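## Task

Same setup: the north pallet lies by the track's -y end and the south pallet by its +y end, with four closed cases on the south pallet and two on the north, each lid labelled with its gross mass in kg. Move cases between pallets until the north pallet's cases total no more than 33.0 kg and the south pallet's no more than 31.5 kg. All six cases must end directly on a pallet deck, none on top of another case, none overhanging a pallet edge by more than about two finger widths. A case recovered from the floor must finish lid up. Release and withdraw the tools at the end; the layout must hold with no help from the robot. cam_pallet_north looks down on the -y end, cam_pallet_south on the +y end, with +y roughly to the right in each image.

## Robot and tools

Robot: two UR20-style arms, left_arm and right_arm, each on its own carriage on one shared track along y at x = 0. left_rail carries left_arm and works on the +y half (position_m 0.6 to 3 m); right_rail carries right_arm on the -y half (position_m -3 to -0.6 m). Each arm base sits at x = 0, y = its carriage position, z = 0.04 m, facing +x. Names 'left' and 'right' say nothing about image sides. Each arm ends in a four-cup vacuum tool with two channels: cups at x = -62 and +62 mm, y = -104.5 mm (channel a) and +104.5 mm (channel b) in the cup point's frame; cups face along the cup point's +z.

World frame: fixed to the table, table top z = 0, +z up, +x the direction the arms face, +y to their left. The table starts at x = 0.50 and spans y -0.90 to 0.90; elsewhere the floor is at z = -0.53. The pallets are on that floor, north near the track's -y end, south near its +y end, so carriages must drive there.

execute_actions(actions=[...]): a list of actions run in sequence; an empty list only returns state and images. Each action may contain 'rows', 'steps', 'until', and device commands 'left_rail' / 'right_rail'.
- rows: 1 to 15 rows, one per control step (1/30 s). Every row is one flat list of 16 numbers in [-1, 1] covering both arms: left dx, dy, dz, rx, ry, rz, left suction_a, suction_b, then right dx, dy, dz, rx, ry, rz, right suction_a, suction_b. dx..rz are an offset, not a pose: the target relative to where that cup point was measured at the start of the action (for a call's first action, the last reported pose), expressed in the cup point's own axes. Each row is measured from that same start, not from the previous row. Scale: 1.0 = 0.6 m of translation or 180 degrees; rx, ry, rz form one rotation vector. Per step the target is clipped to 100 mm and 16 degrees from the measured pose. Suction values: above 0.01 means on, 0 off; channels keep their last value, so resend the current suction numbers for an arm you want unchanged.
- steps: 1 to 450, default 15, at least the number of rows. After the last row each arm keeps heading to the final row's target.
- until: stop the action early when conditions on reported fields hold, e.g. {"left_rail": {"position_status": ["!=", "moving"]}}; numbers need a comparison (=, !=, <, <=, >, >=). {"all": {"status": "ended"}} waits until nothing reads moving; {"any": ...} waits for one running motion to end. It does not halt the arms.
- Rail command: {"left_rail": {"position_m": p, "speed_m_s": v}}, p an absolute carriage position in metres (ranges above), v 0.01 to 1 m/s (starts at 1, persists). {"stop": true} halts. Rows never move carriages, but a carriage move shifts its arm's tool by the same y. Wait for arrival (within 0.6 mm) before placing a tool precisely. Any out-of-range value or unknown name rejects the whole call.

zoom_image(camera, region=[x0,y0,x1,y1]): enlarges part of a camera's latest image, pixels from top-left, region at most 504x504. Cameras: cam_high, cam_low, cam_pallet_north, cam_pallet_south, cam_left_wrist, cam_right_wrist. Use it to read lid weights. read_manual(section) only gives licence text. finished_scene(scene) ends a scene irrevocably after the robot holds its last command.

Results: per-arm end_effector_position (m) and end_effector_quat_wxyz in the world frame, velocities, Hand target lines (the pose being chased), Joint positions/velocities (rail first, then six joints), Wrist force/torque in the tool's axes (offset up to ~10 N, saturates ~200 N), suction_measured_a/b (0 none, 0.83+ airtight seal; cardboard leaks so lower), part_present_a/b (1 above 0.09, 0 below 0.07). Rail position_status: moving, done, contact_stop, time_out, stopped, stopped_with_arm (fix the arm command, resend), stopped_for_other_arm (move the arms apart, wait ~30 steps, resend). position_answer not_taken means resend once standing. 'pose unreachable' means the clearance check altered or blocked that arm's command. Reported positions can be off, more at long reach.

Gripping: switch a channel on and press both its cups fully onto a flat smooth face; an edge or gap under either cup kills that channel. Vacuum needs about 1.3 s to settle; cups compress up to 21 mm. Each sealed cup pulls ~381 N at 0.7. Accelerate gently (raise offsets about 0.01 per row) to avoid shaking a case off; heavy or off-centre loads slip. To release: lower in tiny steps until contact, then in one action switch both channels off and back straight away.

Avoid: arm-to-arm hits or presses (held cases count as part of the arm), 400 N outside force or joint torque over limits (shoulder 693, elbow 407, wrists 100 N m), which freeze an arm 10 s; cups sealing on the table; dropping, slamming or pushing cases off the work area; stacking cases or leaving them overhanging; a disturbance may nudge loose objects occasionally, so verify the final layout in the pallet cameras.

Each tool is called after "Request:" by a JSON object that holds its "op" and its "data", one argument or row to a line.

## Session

Request:
{"op": "execute_actions", "data": {
  "actions": []
}}

Scene clock: 0.00 s.
left_arm: end_effector_position=(+0.8500, +1.5944, +0.4405) suction_measured_a=0.00 part_present_a=0 suction_measured_b=0.00 part_present_b=0 end_effector_quat_wxyz=(+0.001, -0.000, +1.000, -0.001) end_effector_velocity=(-0.000, +0.000, +0.000) end_effector_angular_velocity=(+0.000, -0.000, +0.000) | right_arm: end_effector_position=(+0.8508, -1.5907, +0.4402) suction_measured_a=0.00 part_present_a=0 suction_measured_b=0.00 part_present_b=0 end_effector_quat_wxyz=(+0.000, -0.000, +1.000, +0.000) end_effector_velocity=(+0.000, -0.000, -0.000) end_effector_angular_velocity=(+0.000, +0.000, +0.000)
Joint positions: left_arm=[ 1.594 -0.238 -1.499  2.092 -2.166 -1.572  1.332] | right_arm=[-1.591 -0.238 -1.497  2.091 -2.164 -1.57   1.332]
Joint velocities: left_arm=[ 0.  0. -0. -0.  0.  0.  0.] | right_arm=[ 0. -0.  0.  0. -0.  0. -0.]
Wrist force (N, on the end effector, along its own x y z axes, offset not removed): no reading
Wrist torque (N m, same axes, about the end effector's origin, offset not removed): no reading
Hand target (left_arm): +0.850, +1.594, +0.441; +0.001, -0.000, +1.000, -0.001
Hand target (right_arm): +0.851, -1.591, +0.440; +0.000, -0.000, +1.000, +0.000
left_rail: position_m=1.594 position_m_goal=1.594 speed_m_s=1.00 position_status=done position_answer=taken refusals=0
right_rail: position_m=-1.591 position_m_goal=-1.591 speed_m_s=1.00 position_status=done position_answer=taken refusals=0
camera_calibration (this result's frames):
cam_left_wrist: T_world_to_cam=[[-0.0400633, -0.999046, -0.0174038, 1.6416], [-0.836669, 0.0240196, 0.547182, 0.449506], [-0.546242, 0.0364832, -0.836832, 0.86595], [0, 0, 0, 1]] pos_world=[0.914874, 1.59764, 0.507263]
cam_right_wrist: T_world_to_cam=[[-0.0384663, -0.998888, 0.0272755, -1.5713], [-0.842992, 0.0470951, 0.535861, 0.581029], [-0.536549, -0.00238046, -0.843866, 0.911348], [0, 0, 0, 1]] pos_world=[0.918343, -1.59475, 0.500563]

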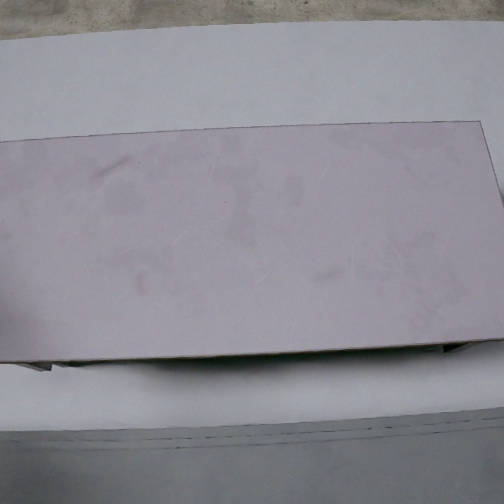

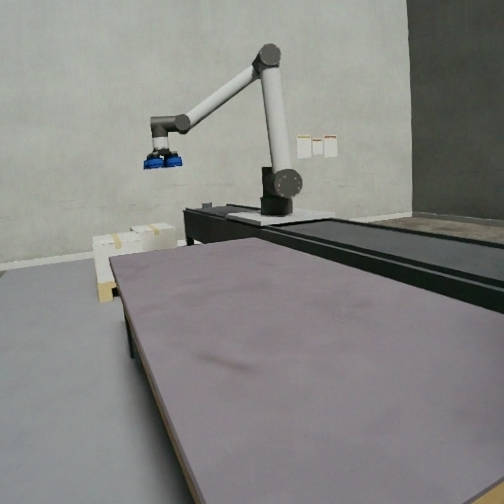

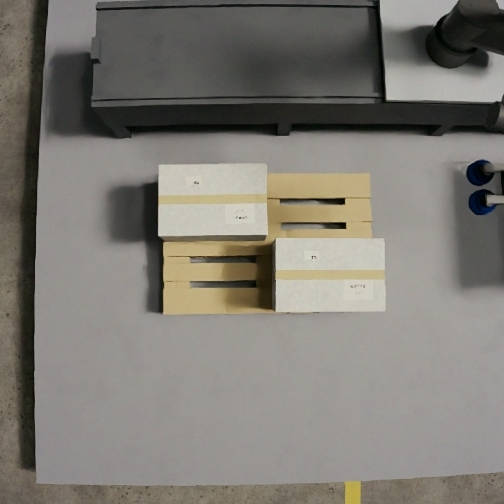

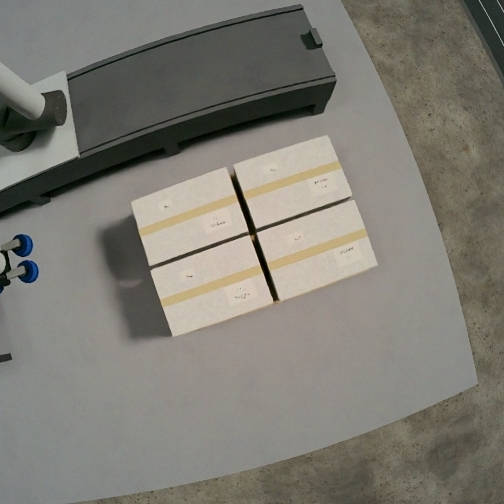

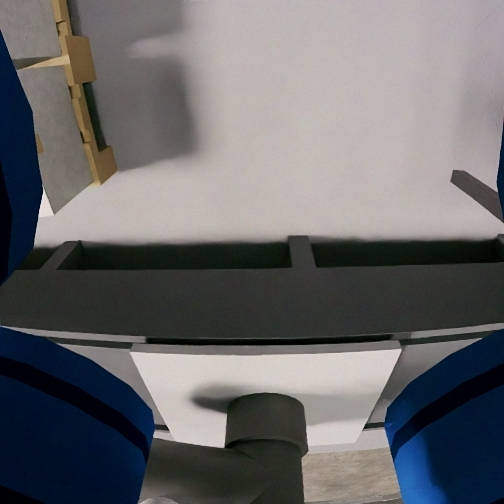

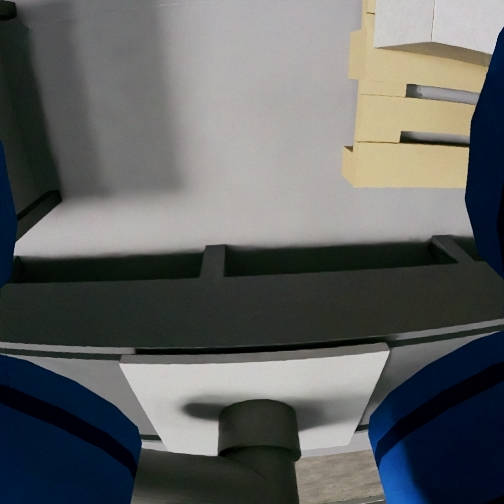

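Request:
{"op": "execute_actions", "data": {
  "actions": [
    {"left_rail":{"position_m":2.7},"right_rail":{"position_m":-2.6},"rows":[[-0.5,0,0.4,0,0,0,0,0,-0.5,0,0.4,0,0,0,0,0]],"steps":100}
  ]
}}

Scene clock: 9.97 s.
left_arm: end_effector_position=(+1.1501, +2.7010, +0.2008) suction_measured_a=0.00 part_present_a=0 suction_measured_b=0.00 part_present_b=0 end_effector_quat_wxyz=(+0.001, -0.000, +1.000, -0.001) end_effector_velocity=(+0.000, -0.000, +0.000) end_effector_angular_velocity=(-0.000, -0.000, -0.000) | right_arm: end_effector_position=(+1.1507, -2.5995, +0.1999) suction_measured_a=0.00 part_present_a=0 suction_measured_b=0.00 part_present_b=0 end_effector_quat_wxyz=(-0.000, -0.000, +1.000, +0.000) end_effector_velocity=(-0.000, -0.000, -0.000) end_effector_angular_velocity=(-0.000, +0.000, -0.000)
Joint positions: left_arm=[ 2.7   -0.175 -1.009  1.798 -2.362 -1.572  1.395] | right_arm=[-2.6   -0.175 -1.008  1.796 -2.359 -1.57   1.395]
Joint velocities: left_arm=[ 0. -0. -0.  0. -0. -0.  0.] | right_arm=[ 0. -0.  0. -0.  0. -0. -0.]
Wrist force (N, on the end effector, along its own x y z axes, offset not removed): left_arm=[-6.4 0.7 -4.4] | right_arm=[-1.3 2.1 1.7]
Wrist torque (N m, same axes, about the end effector's origin, offset not removed): left_arm=[0.48 1.67 -0.36] | right_arm=[0.68 0.72 0.32]
Hand target (left_arm): +1.150, +2.701, +0.201; +0.001, -0.000, +1.000, -0.001
Hand target (right_arm): +1.151, -2.599, +0.200; -0.000, -0.000, +1.000, +0.000
Off the commanded pose (left_arm): 0.001 m, 0 deg.
Off the commanded pose (right_arm): 0.000 m, 0 deg.
left_rail: position_m=2.700 position_m_goal=2.700 speed_m_s=1.00 position_status=done position_answer=taken refusals=0
right_rail: position_m=-2.600 position_m_goal=-2.600 speed_m_s=1.00 position_status=done position_answer=taken refusals=0
camera_calibration (this result's frames):
cam_left_wrist: T_world_to_cam=[[-0.0400616, -0.999044, -0.017472, 2.75493], [-0.836709, 0.0239835, 0.547122, 0.805385], [-0.54618, 0.0365376, -0.836871, 0.788682], [0, 0, 0, 1]] pos_world=[1.215, 2.70416, 0.267515]
cam_right_wrist: T_world_to_cam=[[-0.0384643, -0.998888, 0.0272764, -2.56098], [-0.842963, 0.047094, 0.535906, 1.01014], [-0.536595, -0.00237973, -0.843837, 0.867139], [0, 0, 0, 1]] pos_world=[1.21831, -2.60364, 0.260238]

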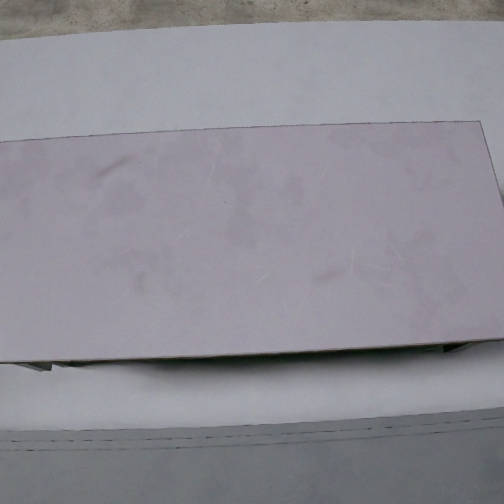

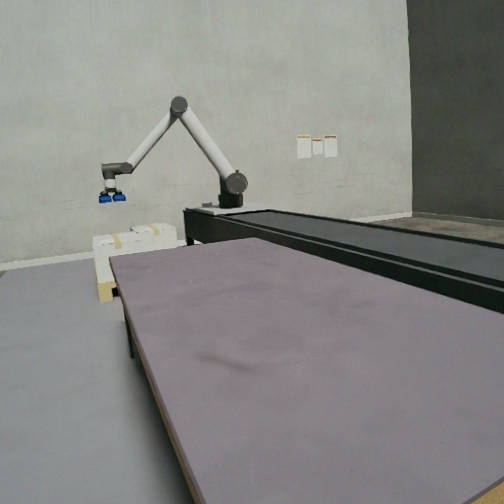

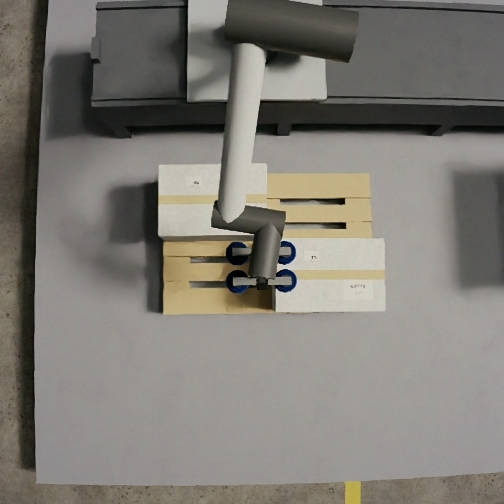

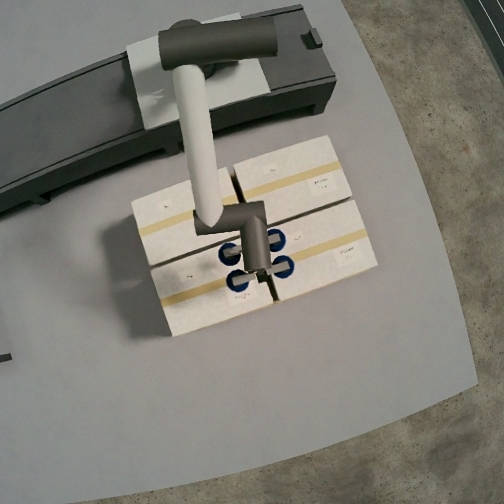

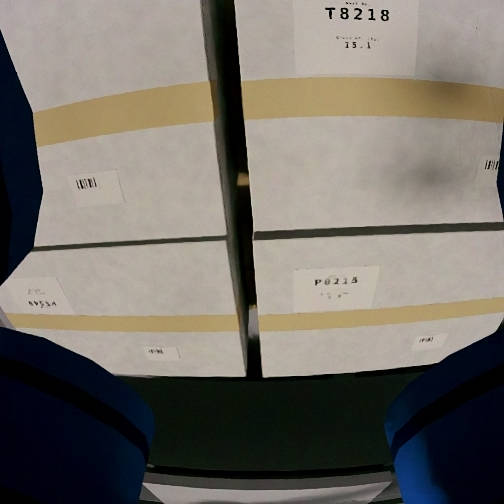

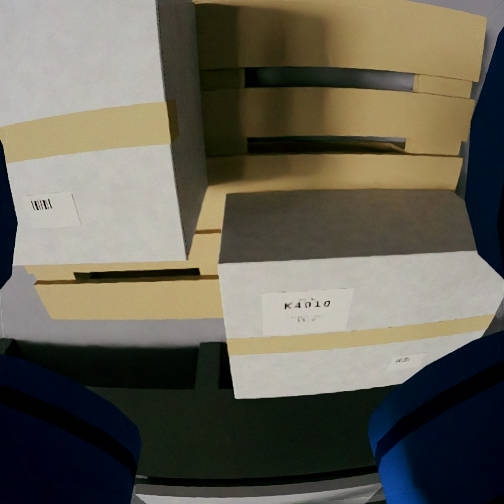

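Request:
{"op": "zoom_image", "data": {
  "camera": "cam_left_wrist",
  "region": [280, 260, 400, 320]
}}

Request:
{"op": "zoom_image", "data": {
  "camera": "cam_right_wrist",
  "region": [255, 280, 365, 340]
}}

Request:
{"op": "zoom_image", "data": {
  "camera": "cam_left_wrist",
  "region": [290, 0, 420, 70]
}}

Region (280, 260, 400, 320) of cam_left_wrist's 504x504 image, scaled by 4.200, with more detail than that image has.

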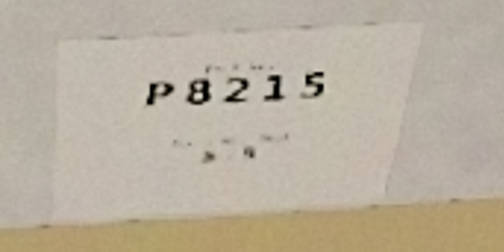

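Region (255, 280, 365, 340) of cam_right_wrist's 504x504 image, scaled by 4.582, with more detail than that image has; it fills the top 275 rows of this view, and the rest is white.

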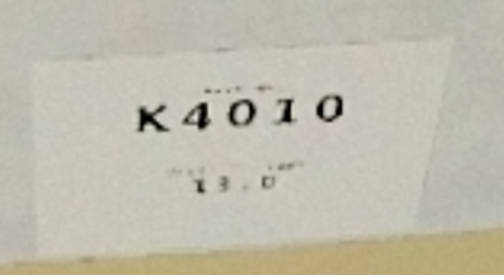

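Region (290, 0, 420, 70) of cam_left_wrist's 504x504 image, scaled by 3.877, with more detail than that image has; it fills the top 271 rows of this view, and the rest is white.

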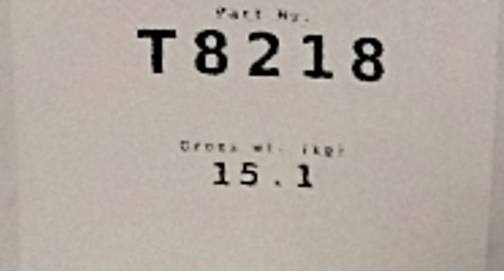

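Request:
{"op": "execute_actions", "data": {
  "actions": [
    {"rows":[[0.3,-0.1,0.15,0,0,0,0,0,-0.3,0.5,0,0,0,0,0,0]],"steps":60}
  ]
}}

Scene clock: 19.73 s.
left_arm: end_effector_position=(+0.9702, +2.6407, +0.1107) suction_measured_a=0.00 part_present_a=0 suction_measured_b=0.00 part_present_b=0 end_effector_quat_wxyz=(+0.001, -0.000, +1.000, -0.001) end_effector_velocity=(+0.000, -0.000, +0.000) end_effector_angular_velocity=(+0.000, -0.000, -0.000) | right_arm: end_effector_position=(+1.3305, -2.2994, +0.1999) suction_measured_a=0.00 part_present_a=0 suction_measured_b=0.00 part_present_b=0 end_effector_quat_wxyz=(-0.000, -0.000, +1.000, +0.000) end_effector_velocity=(+0.000, +0.000, -0.000) end_effector_angular_velocity=(-0.000, +0.000, +0.000)
Joint positions: left_arm=[ 2.7   -0.269 -1.058  2.099 -2.614 -1.572  1.301] | right_arm=[-2.6    0.074 -0.815  1.422 -2.177 -1.57   1.644]
Joint velocities: left_arm=[ 0. -0. -0. -0. -0.  0. -0.] | right_arm=[ 0.  0.  0. -0.  0. -0.  0.]
Wrist force (N, on the end effector, along its own x y z axes, offset not removed): left_arm=[-5.5 -2.2 -1.6] | right_arm=[0.0 4.0 -0.4]
Wrist torque (N m, same axes, about the end effector's origin, offset not removed): left_arm=[0.20 1.19 -0.52] | right_arm=[1.05 0.43 0.26]
Hand target (left_arm): +0.970, +2.641, +0.111; +0.001, -0.000, +1.000, -0.001
Hand target (right_arm): +1.330, -2.299, +0.200; -0.000, -0.000, +1.000, +0.000
Off the commanded pose (left_arm): 0.000 m, 0 deg.
Off the commanded pose (right_arm): 0.000 m, 0 deg.
left_rail: position_m=2.700 position_m_goal=2.700 speed_m_s=1.00 position_status=done position_answer=taken refusals=0
right_rail: position_m=-2.600 position_m_goal=-2.600 speed_m_s=1.00 position_status=done position_answer=taken refusals=0
camera_calibration (this result's frames):
cam_left_wrist: T_world_to_cam=[[-0.0400637, -0.999047, -0.0173111, 2.68597], [-0.836642, 0.0240689, 0.547221, 0.705239], [-0.546283, 0.0364069, -0.836809, 0.617668], [0, 0, 0, 1]] pos_world=[1.03506, 2.64395, 0.177445]
cam_right_wrist: T_world_to_cam=[[-0.0384605, -0.998887, 0.0273124, -2.25429], [-0.842853, 0.0471105, 0.536078, 1.14739], [-0.536768, -0.00240251, -0.843726, 0.964415], [0, 0, 0, 1]] pos_world=[1.39804, -2.30352, 0.260184]

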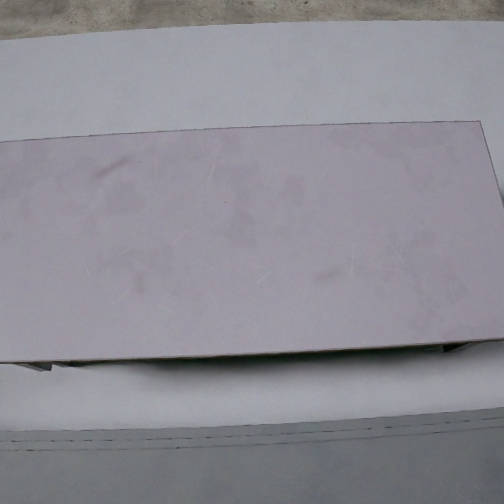

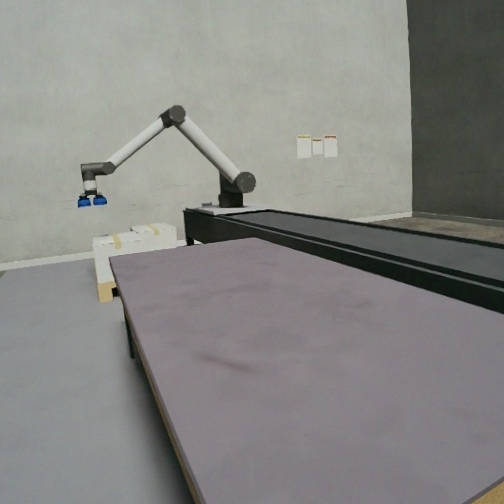

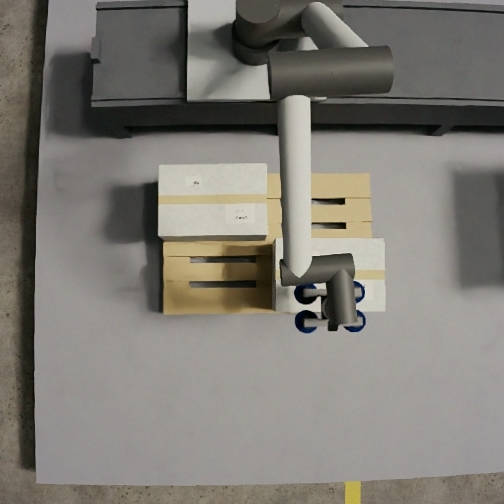

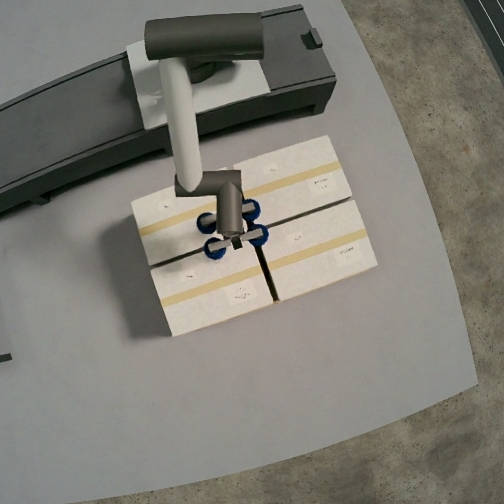

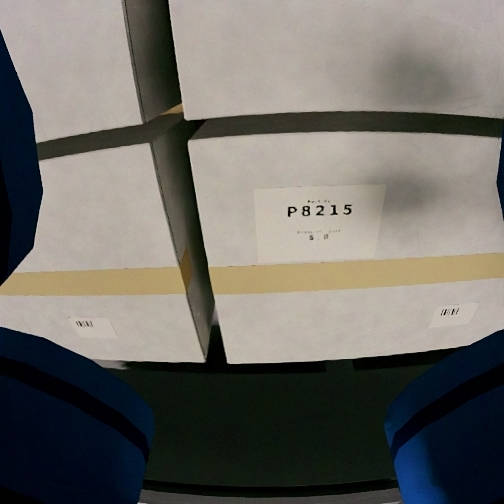

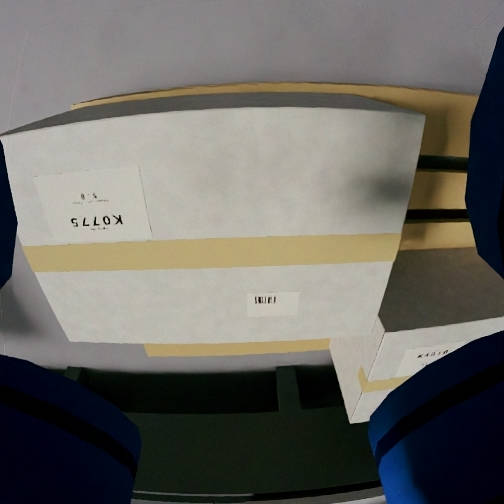

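Request:
{"op": "zoom_image", "data": {
  "camera": "cam_left_wrist",
  "region": [250, 190, 390, 260]
}}

Request:
{"op": "zoom_image", "data": {
  "camera": "cam_right_wrist",
  "region": [30, 170, 160, 240]
}}

Region (250, 190, 390, 260) of cam_left_wrist's 504x504 image, scaled by 3.600, with more detail than that image has.

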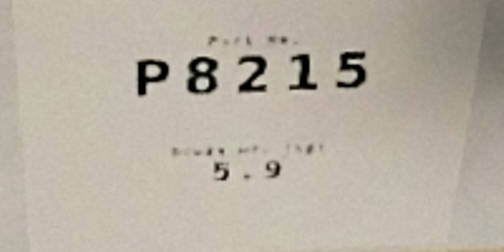

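Region (30, 170, 160, 240) of cam_right_wrist's 504x504 image, scaled by 3.877, with more detail than that image has; it fills the top 271 rows of this view, and the rest is white.

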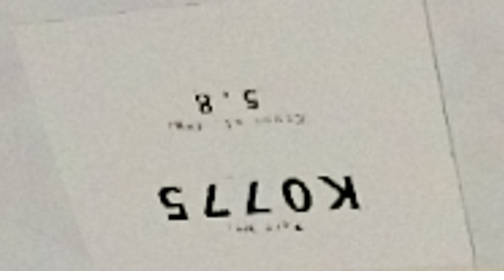

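Request:
{"op": "execute_actions", "data": {
  "actions": [
    {"rows":[[0,0.7,0,0,0,0,0,0,0.3,-0.7,0.15,0,0,0,0,0]],"steps":60}
  ]
}}

Scene clock: 27.47 s.
left_arm: end_effector_position=(+0.9698, +3.0607, +0.1107) suction_measured_a=0.00 part_present_a=0 suction_measured_b=0.00 part_present_b=0 end_effector_quat_wxyz=(+0.001, -0.000, +1.000, -0.000) end_effector_velocity=(+0.000, +0.000, -0.000) end_effector_angular_velocity=(-0.000, +0.000, +0.000) | right_arm: end_effector_position=(+1.1508, -2.7194, +0.1099) suction_measured_a=0.00 part_present_a=0 suction_measured_b=0.00 part_present_b=0 end_effector_quat_wxyz=(+0.000, -0.000, +1.000, +0.000) end_effector_velocity=(-0.000, -0.000, -0.000) end_effector_angular_velocity=(+0.000, -0.000, -0.000)
Joint positions: left_arm=[ 2.7    0.161 -1.014  2.004 -2.563 -1.572  1.731] | right_arm=[-2.6   -0.278 -0.923  1.811 -2.459 -1.57   1.292]
Joint velocities: left_arm=[ 0.  0.  0. -0.  0. -0.  0.] | right_arm=[ 0. -0. -0.  0. -0.  0. -0.]
Wrist force (N, on the end effector, along its own x y z axes, offset not removed): left_arm=[-3.6 3.3 -4.6] | right_arm=[0.2 -1.0 -0.7]
Wrist torque (N m, same axes, about the end effector's origin, offset not removed): left_arm=[0.77 0.78 -0.42] | right_arm=[0.19 0.42 0.26]
Hand target (left_arm): +0.970, +3.061, +0.111; +0.001, -0.000, +1.000, -0.000
Hand target (right_arm): +1.151, -2.720, +0.110; +0.000, -0.000, +1.000, +0.000
Off the commanded pose (left_arm): 0.001 m, 0 deg.
Off the commanded pose (right_arm): 0.000 m, 0 deg.
left_rail: position_m=2.700 position_m_goal=2.700 speed_m_s=1.00 position_status=done position_answer=taken refusals=0
right_rail: position_m=-2.600 position_m_goal=-2.600 speed_m_s=1.00 position_status=done position_answer=taken refusals=0
camera_calibration (this result's frames):
cam_left_wrist: T_world_to_cam=[[-0.0400593, -0.999033, -0.0181176, 3.10558], [-0.83688, 0.0236396, 0.546875, 0.69642], [-0.545918, 0.0370697, -0.837018, 0.599845], [0, 0, 0, 1]] pos_world=[1.03469, 3.06388, 0.177493]
cam_right_wrist: T_world_to_cam=[[-0.0384615, -0.998888, 0.027277, -2.67824], [-0.843014, 0.0470917, 0.535827, 1.06415], [-0.536515, -0.00238625, -0.843887, 0.790784], [0, 0, 0, 1]] pos_world=[1.21835, -2.72349, 0.170188]

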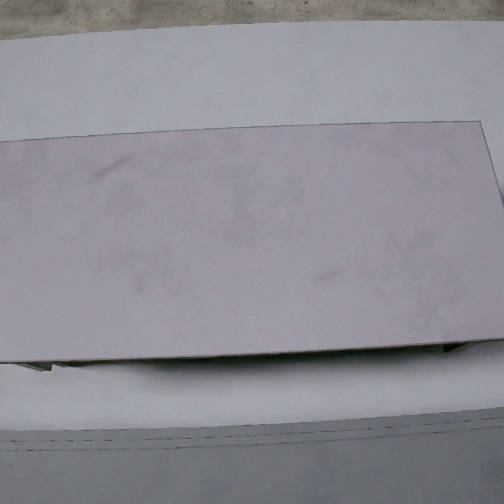

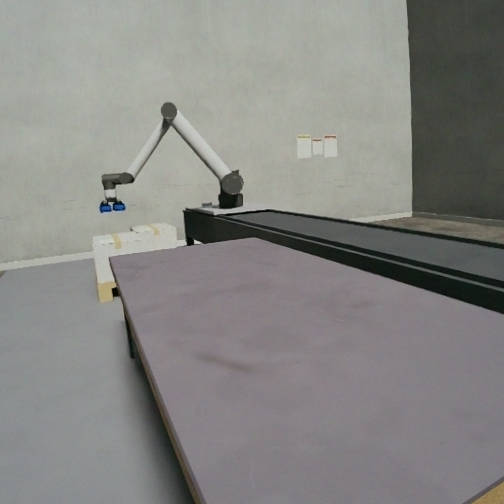

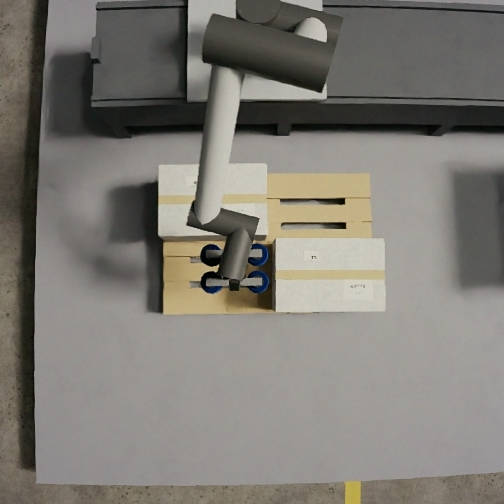

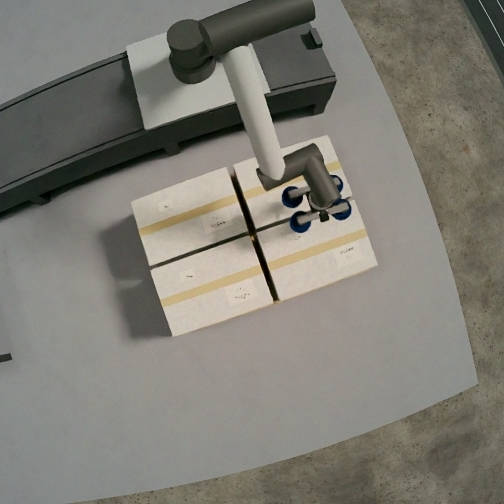

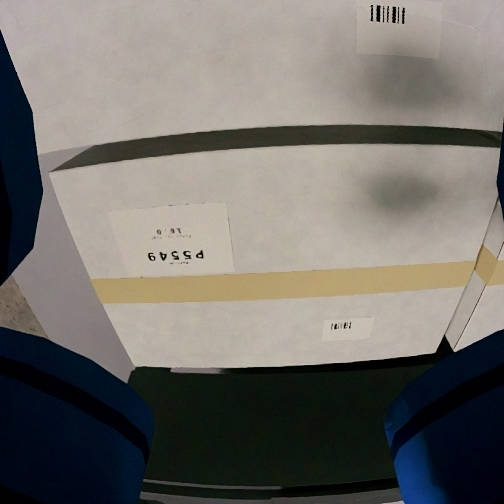

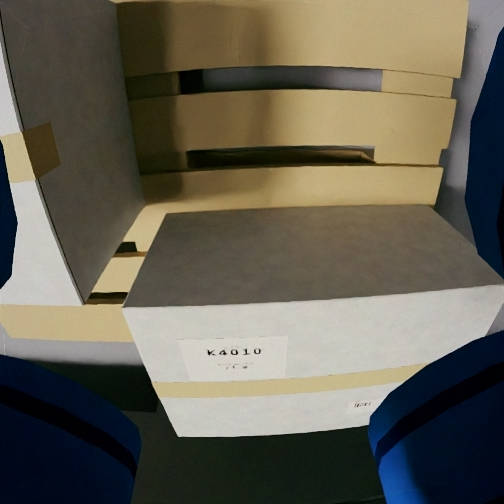

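Request:
{"op": "zoom_image", "data": {
  "camera": "cam_left_wrist",
  "region": [100, 200, 240, 275]
}}

Request:
{"op": "zoom_image", "data": {
  "camera": "cam_right_wrist",
  "region": [170, 330, 300, 385]
}}

Region (100, 200, 240, 275) of cam_left_wrist's 504x504 image, scaled by 3.600, with more detail than that image has; it fills the top 270 rows of this view, and the rest is white.

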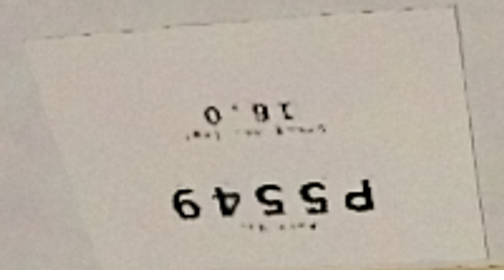

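Region (170, 330, 300, 385) of cam_right_wrist's 504x504 image, scaled by 3.877, with more detail than that image has; it fills the top 213 rows of this view, and the rest is white.

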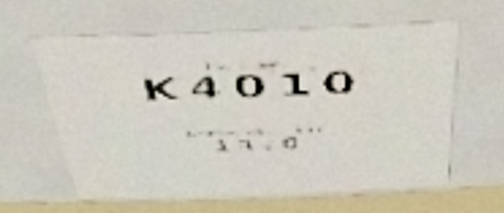

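Request:
{"op": "execute_actions", "data": {
  "actions": [
    {"rows":[[-0.65,0,-0.1,0,0,0,0,0,0.35,0,0,0,0,0,0,0]],"steps":60}
  ]
}}

Scene clock: 35.57 s.
left_arm: end_effector_position=(+1.3599, +3.0611, +0.1709) suction_measured_a=0.00 part_present_a=0 suction_measured_b=0.00 part_present_b=0 end_effector_quat_wxyz=(+0.001, -0.000, +1.000, -0.000) end_effector_velocity=(+0.000, +0.000, -0.000) end_effector_angular_velocity=(-0.000, +0.000, -0.000) | right_arm: end_effector_position=(+0.9409, -2.7195, +0.1099) suction_measured_a=0.00 part_present_a=0 suction_measured_b=0.00 part_present_b=0 end_effector_quat_wxyz=(+0.000, -0.000, +1.000, +0.000) end_effector_velocity=(-0.000, -0.000, +0.000) end_effector_angular_velocity=(-0.000, -0.000, -0.000)
Joint positions: left_arm=[ 2.7    0.116 -0.754  1.347 -2.166 -1.572  1.687] | right_arm=[-2.6   -0.34  -1.073  2.133 -2.631 -1.57   1.23 ]
Joint velocities: left_arm=[ 0. -0.  0. -0.  0. -0.  0.] | right_arm=[ 0. -0. -0.  0. -0.  0. -0.]
Wrist force (N, on the end effector, along its own x y z axes, offset not removed): left_arm=[-7.0 0.3 -9.6] | right_arm=[-1.4 0.9 -1.0]
Wrist torque (N m, same axes, about the end effector's origin, offset not removed): left_arm=[0.55 1.38 -0.39] | right_arm=[0.62 0.63 0.09]
Hand target (left_arm): +1.360, +3.061, +0.171; +0.001, -0.000, +1.000, -0.000
Hand target (right_arm): +0.941, -2.720, +0.110; +0.000, -0.000, +1.000, +0.000
Off the commanded pose (left_arm): 0.001 m, 0 deg.
Off the commanded pose (right_arm): 0.000 m, 0 deg.
left_rail: position_m=2.700 position_m_goal=2.700 speed_m_s=1.00 position_status=done position_answer=taken refusals=0
right_rail: position_m=-2.600 position_m_goal=-2.600 speed_m_s=1.00 position_status=done position_answer=taken refusals=0
camera_calibration (this result's frames):
cam_left_wrist: T_world_to_cam=[[-0.040087, -0.999034, -0.0180301, 3.1227], [-0.836872, 0.0237103, 0.546885, 0.989674], [-0.545929, 0.0370118, -0.837014, 0.863327], [0, 0, 0, 1]] pos_world=[1.42473, 3.06426, 0.237681]
cam_right_wrist: T_world_to_cam=[[-0.0384626, -0.998888, 0.0272809, -2.68647], [-0.843041, 0.0470946, 0.535784, 0.887217], [-0.536472, -0.0023913, -0.843915, 0.678125], [0, 0, 0, 1]] pos_world=[1.00843, -2.72364, 0.170212]

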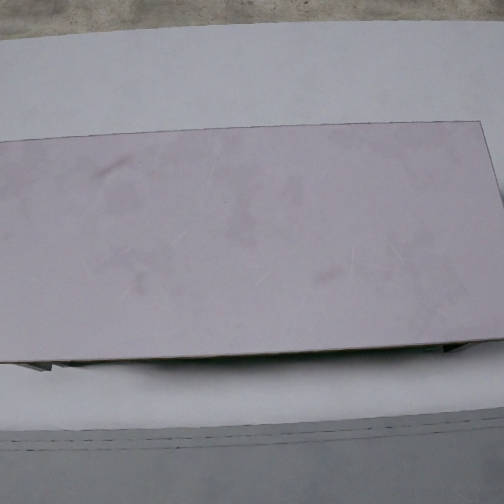

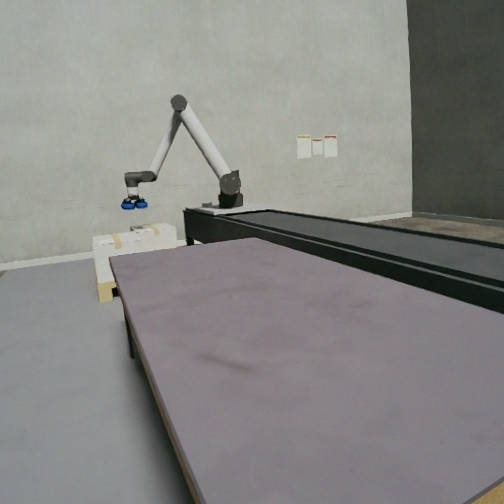

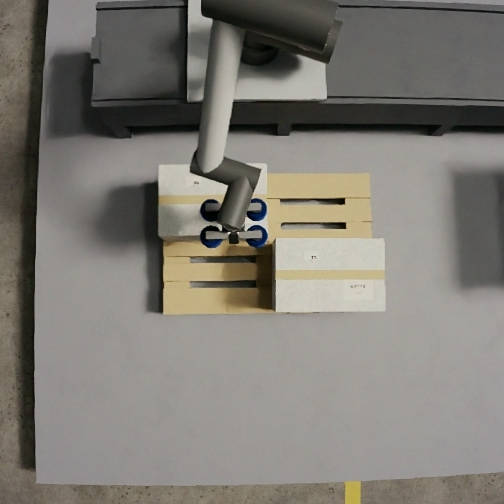

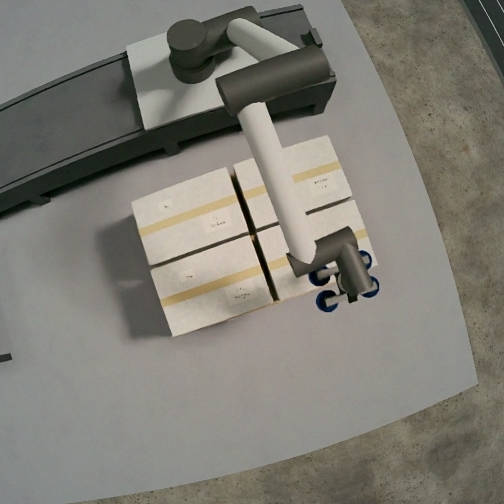

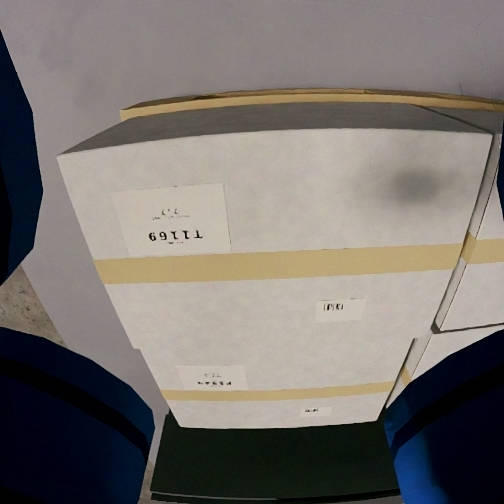

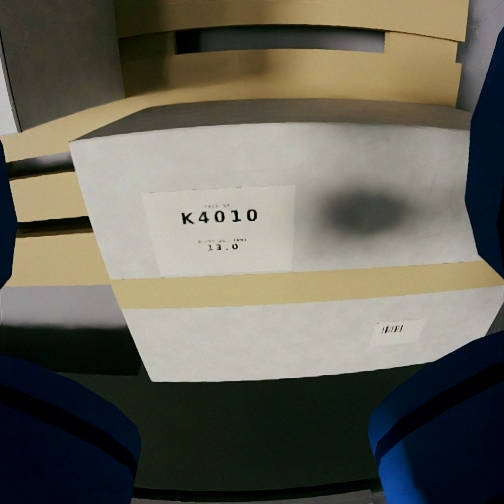

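Request:
{"op": "zoom_image", "data": {
  "camera": "cam_left_wrist",
  "region": [110, 180, 240, 255]
}}

Region (110, 180, 240, 255) of cam_left_wrist's 504x504 image, scaled by 3.877, with more detail than that image has; it fills the top 291 rows of this view, and the rest is white.

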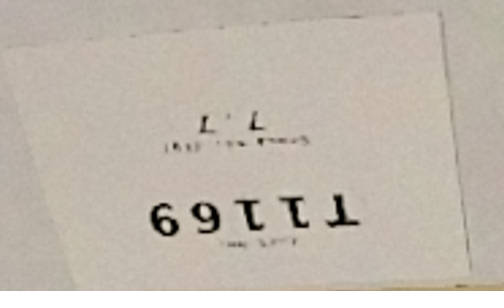

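Request:
{"op": "execute_actions", "data": {
  "actions": [
    {"rows":[[0.287,-0.065,0,0,0,-0.033,0,0,0,0,-0.5,0,0,0,0,0]],"steps":40},
    {"rows":[[0,0,0.08,0,0,0,1,1,0,0,0,0,0,0,0,0],[0,0,0.16,0,0,0,1,1,0,0,0,0,0,0,0,0],[0,0,0.24,0,0,0,1,1,0,0,0,0,0,0,0,0],[0,0,0.32,0,0,0,1,1,0,0,0,0,0,0,0,0],[0,0,0.39,0,0,0,1,1,0,0,0,0,0,0,0,0],[0,0,0.44,0,0,0,1,1,0,0,0,0,0,0,0,0],[0,0,0.47,0,0,0,1,1,0,0,0,0,0,0,0,0],[0,0,0.48,0,0,0,1,1,0,0,0,0,0,0,0,0],[0,0,0.487,0,0,0,1,1,0,0,0,0,0,0,0,0]],"steps":60}
  ]
}}

Scene clock: 60.27 s.
left_arm: end_effector_position=(+1.1879, +3.0219, -0.1213) suction_measured_a=0.95 part_present_a=1 suction_measured_b=0.95 part_present_b=1 end_effector_quat_wxyz=(+0.001, -0.052, +0.999, -0.000) end_effector_velocity=(-0.000, +0.000, -0.000) end_effector_angular_velocity=(-0.000, +0.000, +0.000) | right_arm: end_effector_position=(+0.9408, -2.7195, +0.4099) suction_measured_a=0.00 part_present_a=0 suction_measured_b=0.00 part_present_b=0 end_effector_quat_wxyz=(+0.000, -0.000, +1.000, +0.000) end_effector_velocity=(-0.000, +0.000, -0.000) end_effector_angular_velocity=(+0.000, +0.000, +0.000)
Joint positions: left_arm=[ 2.7    0.101 -0.648  1.691 -2.616 -1.572  1.567] | right_arm=[-2.6   -0.34  -1.368  1.986 -2.189 -1.57   1.23 ]
Joint velocities: left_arm=[ 0.  0.  0. -0. -0. -0.  0.] | right_arm=[ 0.  0. -0.  0. -0.  0. -0.]
Wrist force (N, on the end effector, along its own x y z axes, offset not removed): left_arm=[-0.9 0.0 -45.8] | right_arm=[-0.1 1.7 -5.1]
Wrist torque (N m, same axes, about the end effector's origin, offset not removed): left_arm=[-1.38 -0.53 -0.33] | right_arm=[0.77 0.30 0.34]
Hand target (left_arm): +1.188, +3.022, -0.121; +0.001, -0.052, +0.999, -0.000
Hand target (right_arm): +0.941, -2.720, +0.410; +0.000, -0.000, +1.000, +0.000
Off the commanded pose (left_arm): 0.000 m, 0 deg.
Off the commanded pose (right_arm): 0.000 m, 0 deg.
left_rail: position_m=2.700 position_m_goal=2.700 speed_m_s=1.00 position_status=done position_answer=taken refusals=0
right_rail: position_m=-2.600 position_m_goal=-2.600 speed_m_s=1.00 position_status=done position_answer=taken refusals=0
camera_calibration (this result's frames):
cam_left_wrist: T_world_to_cam=[[0.0635036, -0.997823, -0.0178049, 2.94471], [-0.834788, -0.0628877, 0.546968, 1.26569], [-0.546897, -0.0198711, -0.836964, 0.699329], [0, 0, 0, 1]] pos_world=[1.25205, 3.03179, -0.0545497]
cam_right_wrist: T_world_to_cam=[[-0.0384602, -0.998887, 0.0272955, -2.69463], [-0.843069, 0.0471003, 0.535739, 0.726469], [-0.536428, -0.00240741, -0.843942, 0.931251], [0, 0, 0, 1]] pos_world=[1.00838, -2.72361, 0.470276]

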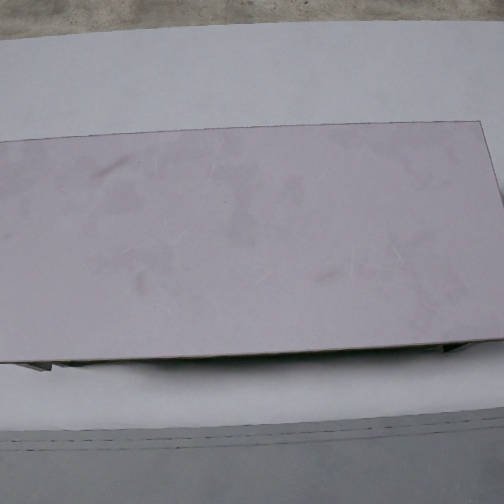

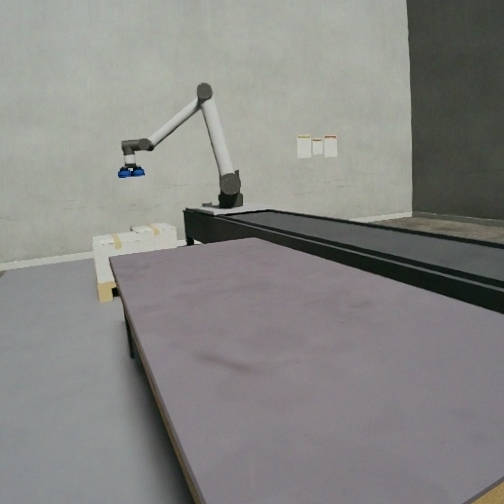

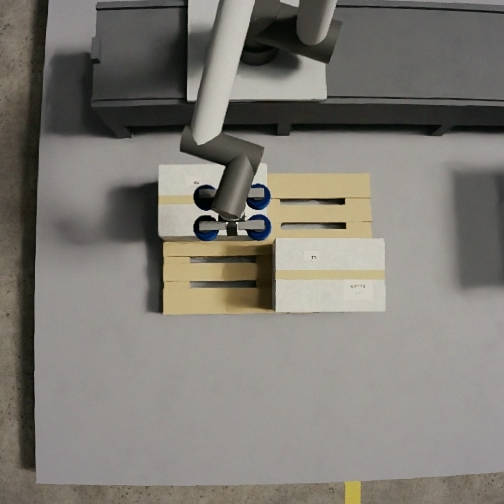

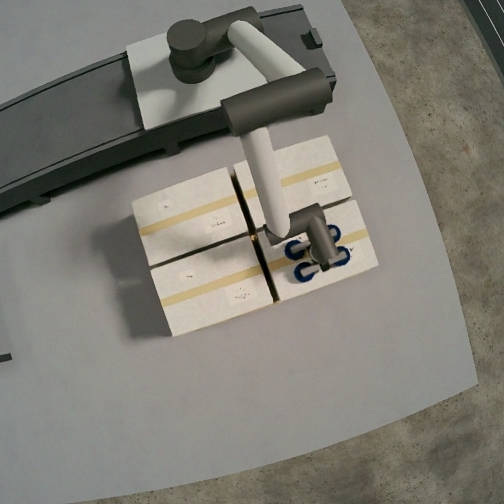

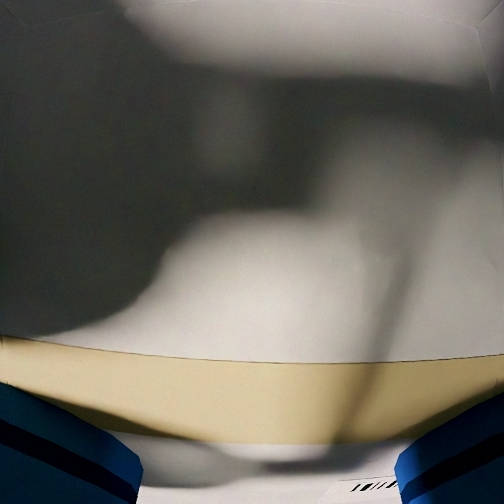

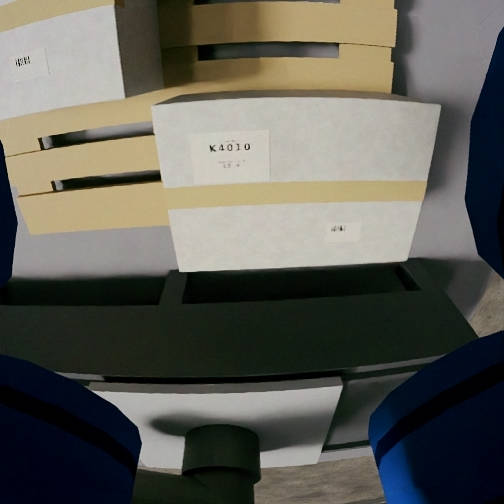

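Request:
{"op": "execute_actions", "data": {
  "actions": [
    {"rows":[[0,0,-0.02,0,0,0,1,1,0,0,0,0,0,0,0,0],[0,0,-0.05,0,0,0,1,1,0,0,0,0,0,0,0,0],[0,0,-0.09,0,0,0,1,1,0,0,0,0,0,0,0,0],[0,0,-0.14,0,0,0,1,1,0,0,0,0,0,0,0,0],[0,0,-0.2,0,0,0,1,1,0,0,0,0,0,0,0,0],[0,0,-0.27,0,0,0,1,1,0,0,0,0,0,0,0,0],[0,0,-0.35,0,0,0,1,1,0,0,0,0,0,0,0,0],[0,0,-0.43,0,0,0.01,1,1,0,0,0,0,0,0,0,0],[0,0,-0.51,0,0,0.02,1,1,0,0,0,0,0,0,0,0],[0,0,-0.59,0,0,0.033,1,1,0,0,0,0,0,0,0,0],[0,0,-0.67,0,0,0.033,1,1,0,0,0,0,0,0,0,0],[0,0,-0.75,0,0,0.033,1,1,0,0,0,0,0,0,0,0],[0,0,-0.83,0,0,0.033,1,1,0,0,0,0,0,0,0,0],[0,0,-0.9,0,0,0.033,1,1,0,0,0,0,0,0,0,0],[0,0,-0.95,0,0,0.033,1,1,0,0,0,0,0,0,0,0]],"steps":50},
    {"left_rail":{"position_m":0.6,"speed_m_s":0.8},"steps":200,"until":{"left_rail":{"position_status":["!=","moving"]}}},
    {"rows":[[0.04,-0.08,0,0,0,0,1,1,0,0,0,0,0,0,0,0],[0.08,-0.18,0,0,0,0,1,1,0,0,0,0,0,0,0,0],[0.14,-0.3,0,0,0,0,1,1,0,0,0,0,0,0,0,0],[0.2,-0.42,0,0,0,0,1,1,0,0,0,0,0,0,0,0],[0.26,-0.54,0,0,0,0,1,1,0,0,0,0,0,0,0,0],[0.32,-0.66,0,0,0,0,1,1,0,0,0,0,0,0,0,0],[0.36,-0.76,0,0,0,0,1,1,0,0,0,0,0,0,0,0],[0.36,-0.83,0,0,0,0,1,1,0,0,0,0,0,0,0,0]],"steps":30},
    {"rows":[[0,-0.1,0,0,0,0,1,1,0,0,0,0,0,0,0,0],[0,-0.2,0,0,0,0,1,1,0,0,0,0,0,0,0,0],[0,-0.3,0,0,0,0,1,1,0,0,0,0,0,0,0,0],[0,-0.4,0,0,0,0,1,1,0,0,0,0,0,0,0,0],[0,-0.5,0,0,0,0,1,1,0,0,0,0,0,0,0,0],[0,-0.6,0,0,0,0,1,1,0,0,0,0,0,0,0,0],[0,-0.7,0,0,0,0,1,1,0,0,0,0,0,0,0,0],[0,-0.78,0,0,0,0,1,1,0,0,0,0,0,0,0,0],[0,-0.83,0,0,0,0,1,1,0,0,0,0,0,0,0,0]],"steps":40},
    {"rows":[[0,0,0.04,0,0,0,1,1,0,0,0,0,0,0,0,0],[0,0,0.08,0,0,0,1,1,0,0,0,0,0,0,0,0],[0,0,0.12,0,0,0,1,1,0,0,0,0,0,0,0,0],[0,0,0.16,0,0,0,1,1,0,0,0,0,0,0,0,0],[0,0,0.2,0,0,0,1,1,0,0,0,0,0,0,0,0],[0,0,0.24,0,0,0,1,1,0,0,0,0,0,0,0,0],[0,0,0.27,0,0,0,1,1,0,0,0,0,0,0,0,0],[0,0,0.29,0,0,0,1,1,0,0,0,0,0,0,0,0]],"steps":35}
  ]
}}

Scene clock: 94.53 s.
left_arm: end_effector_position=(+1.0178, +0.0427, +0.2737) suction_measured_a=0.95 part_present_a=1 suction_measured_b=0.95 part_present_b=1 end_effector_quat_wxyz=(-0.001, +0.001, +1.000, -0.002) end_effector_velocity=(+0.000, +0.000, -0.001) end_effector_angular_velocity=(-0.000, -0.000, +0.000) | right_arm: end_effector_position=(+0.9408, -2.7195, +0.4099) suction_measured_a=0.00 part_present_a=0 suction_measured_b=0.00 part_present_b=0 end_effector_quat_wxyz=(+0.000, -0.000, +1.000, +0.000) end_effector_velocity=(-0.000, +0.000, +0.000) end_effector_angular_velocity=(-0.000, -0.000, +0.000)
Joint positions: left_arm=[ 0.6   -0.674 -1.058  1.751 -2.265 -1.575  0.899] | right_arm=[-2.6   -0.34  -1.368  1.986 -2.189 -1.57   1.23 ]
Joint velocities: left_arm=[ 0.     0.     0.001  0.    -0.001  0.     0.   ] | right_arm=[ 0.  0. -0.  0. -0.  0. -0.]
Wrist force (N, on the end effector, along its own x y z axes, offset not removed): left_arm=[0.1 -1.3 -41.4] | right_arm=[3.3 1.7 -0.7]
Wrist torque (N m, same axes, about the end effector's origin, offset not removed): left_arm=[-1.71 -0.58 -0.21] | right_arm=[0.62 -0.13 0.14]
Hand target (left_arm): +1.018, +0.043, +0.274; -0.001, +0.001, +1.000, -0.002
Hand target (right_arm): +0.941, -2.720, +0.410; +0.000, -0.000, +1.000, +0.000
Off the commanded pose (left_arm): 0.000 m, 0 deg.
Off the commanded pose (right_arm): 0.000 m, 0 deg.
left_rail: position_m=0.600 position_m_goal=0.600 speed_m_s=0.80 position_status=done position_answer=taken refusals=0
right_rail: position_m=-2.600 position_m_goal=-2.600 speed_m_s=1.00 position_status=done position_answer=taken refusals=0
camera_calibration (this result's frames):
cam_left_wrist: T_world_to_cam=[[-0.0435762, -0.998942, -0.0146924, 0.0979659], [-0.834976, 0.0283407, 0.549556, 0.715921], [-0.548558, 0.0362154, -0.835328, 0.876646], [0, 0, 0, 1]] pos_world=[1.08294, 0.0458244, 0.340288]
cam_right_wrist: T_world_to_cam=[[-0.0384603, -0.998887, 0.0272957, -2.69463], [-0.843069, 0.0471004, 0.535739, 0.726469], [-0.536428, -0.00240745, -0.843943, 0.931251], [0, 0, 0, 1]] pos_world=[1.00838, -2.72361, 0.470277]

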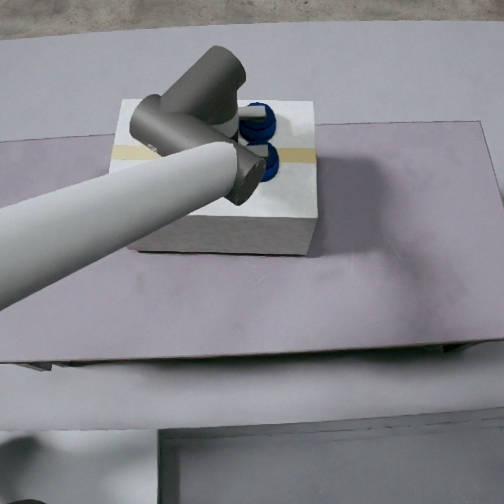

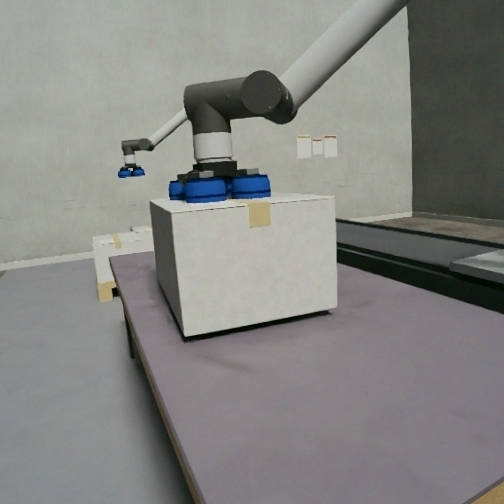

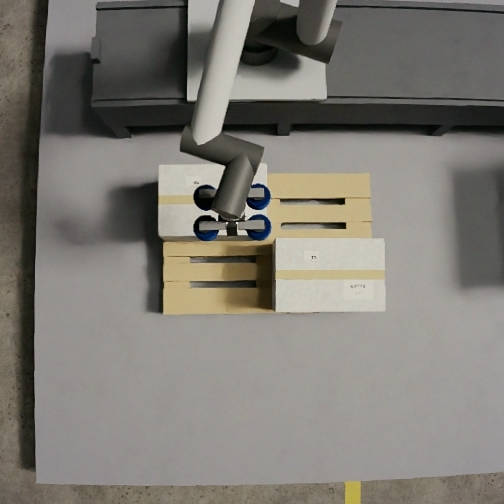

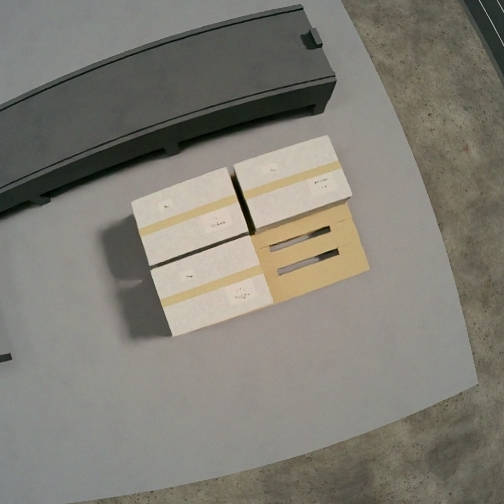

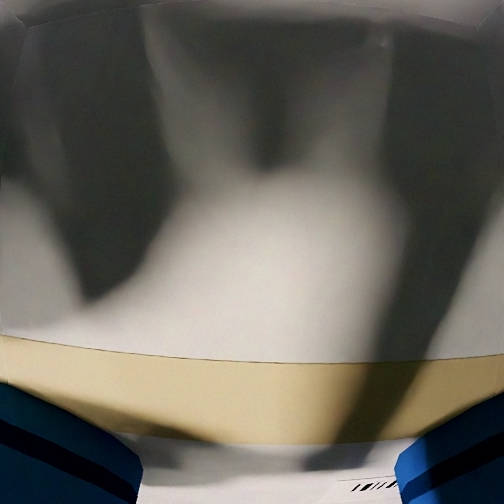

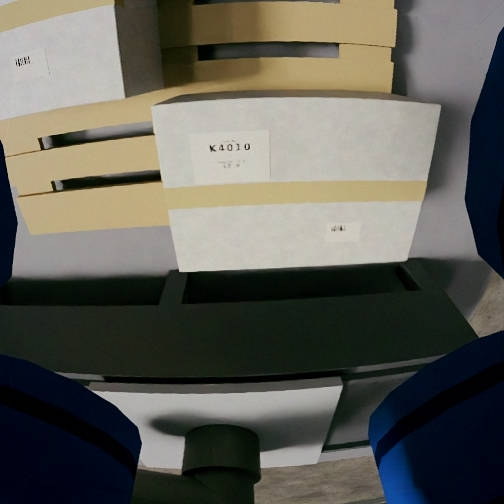

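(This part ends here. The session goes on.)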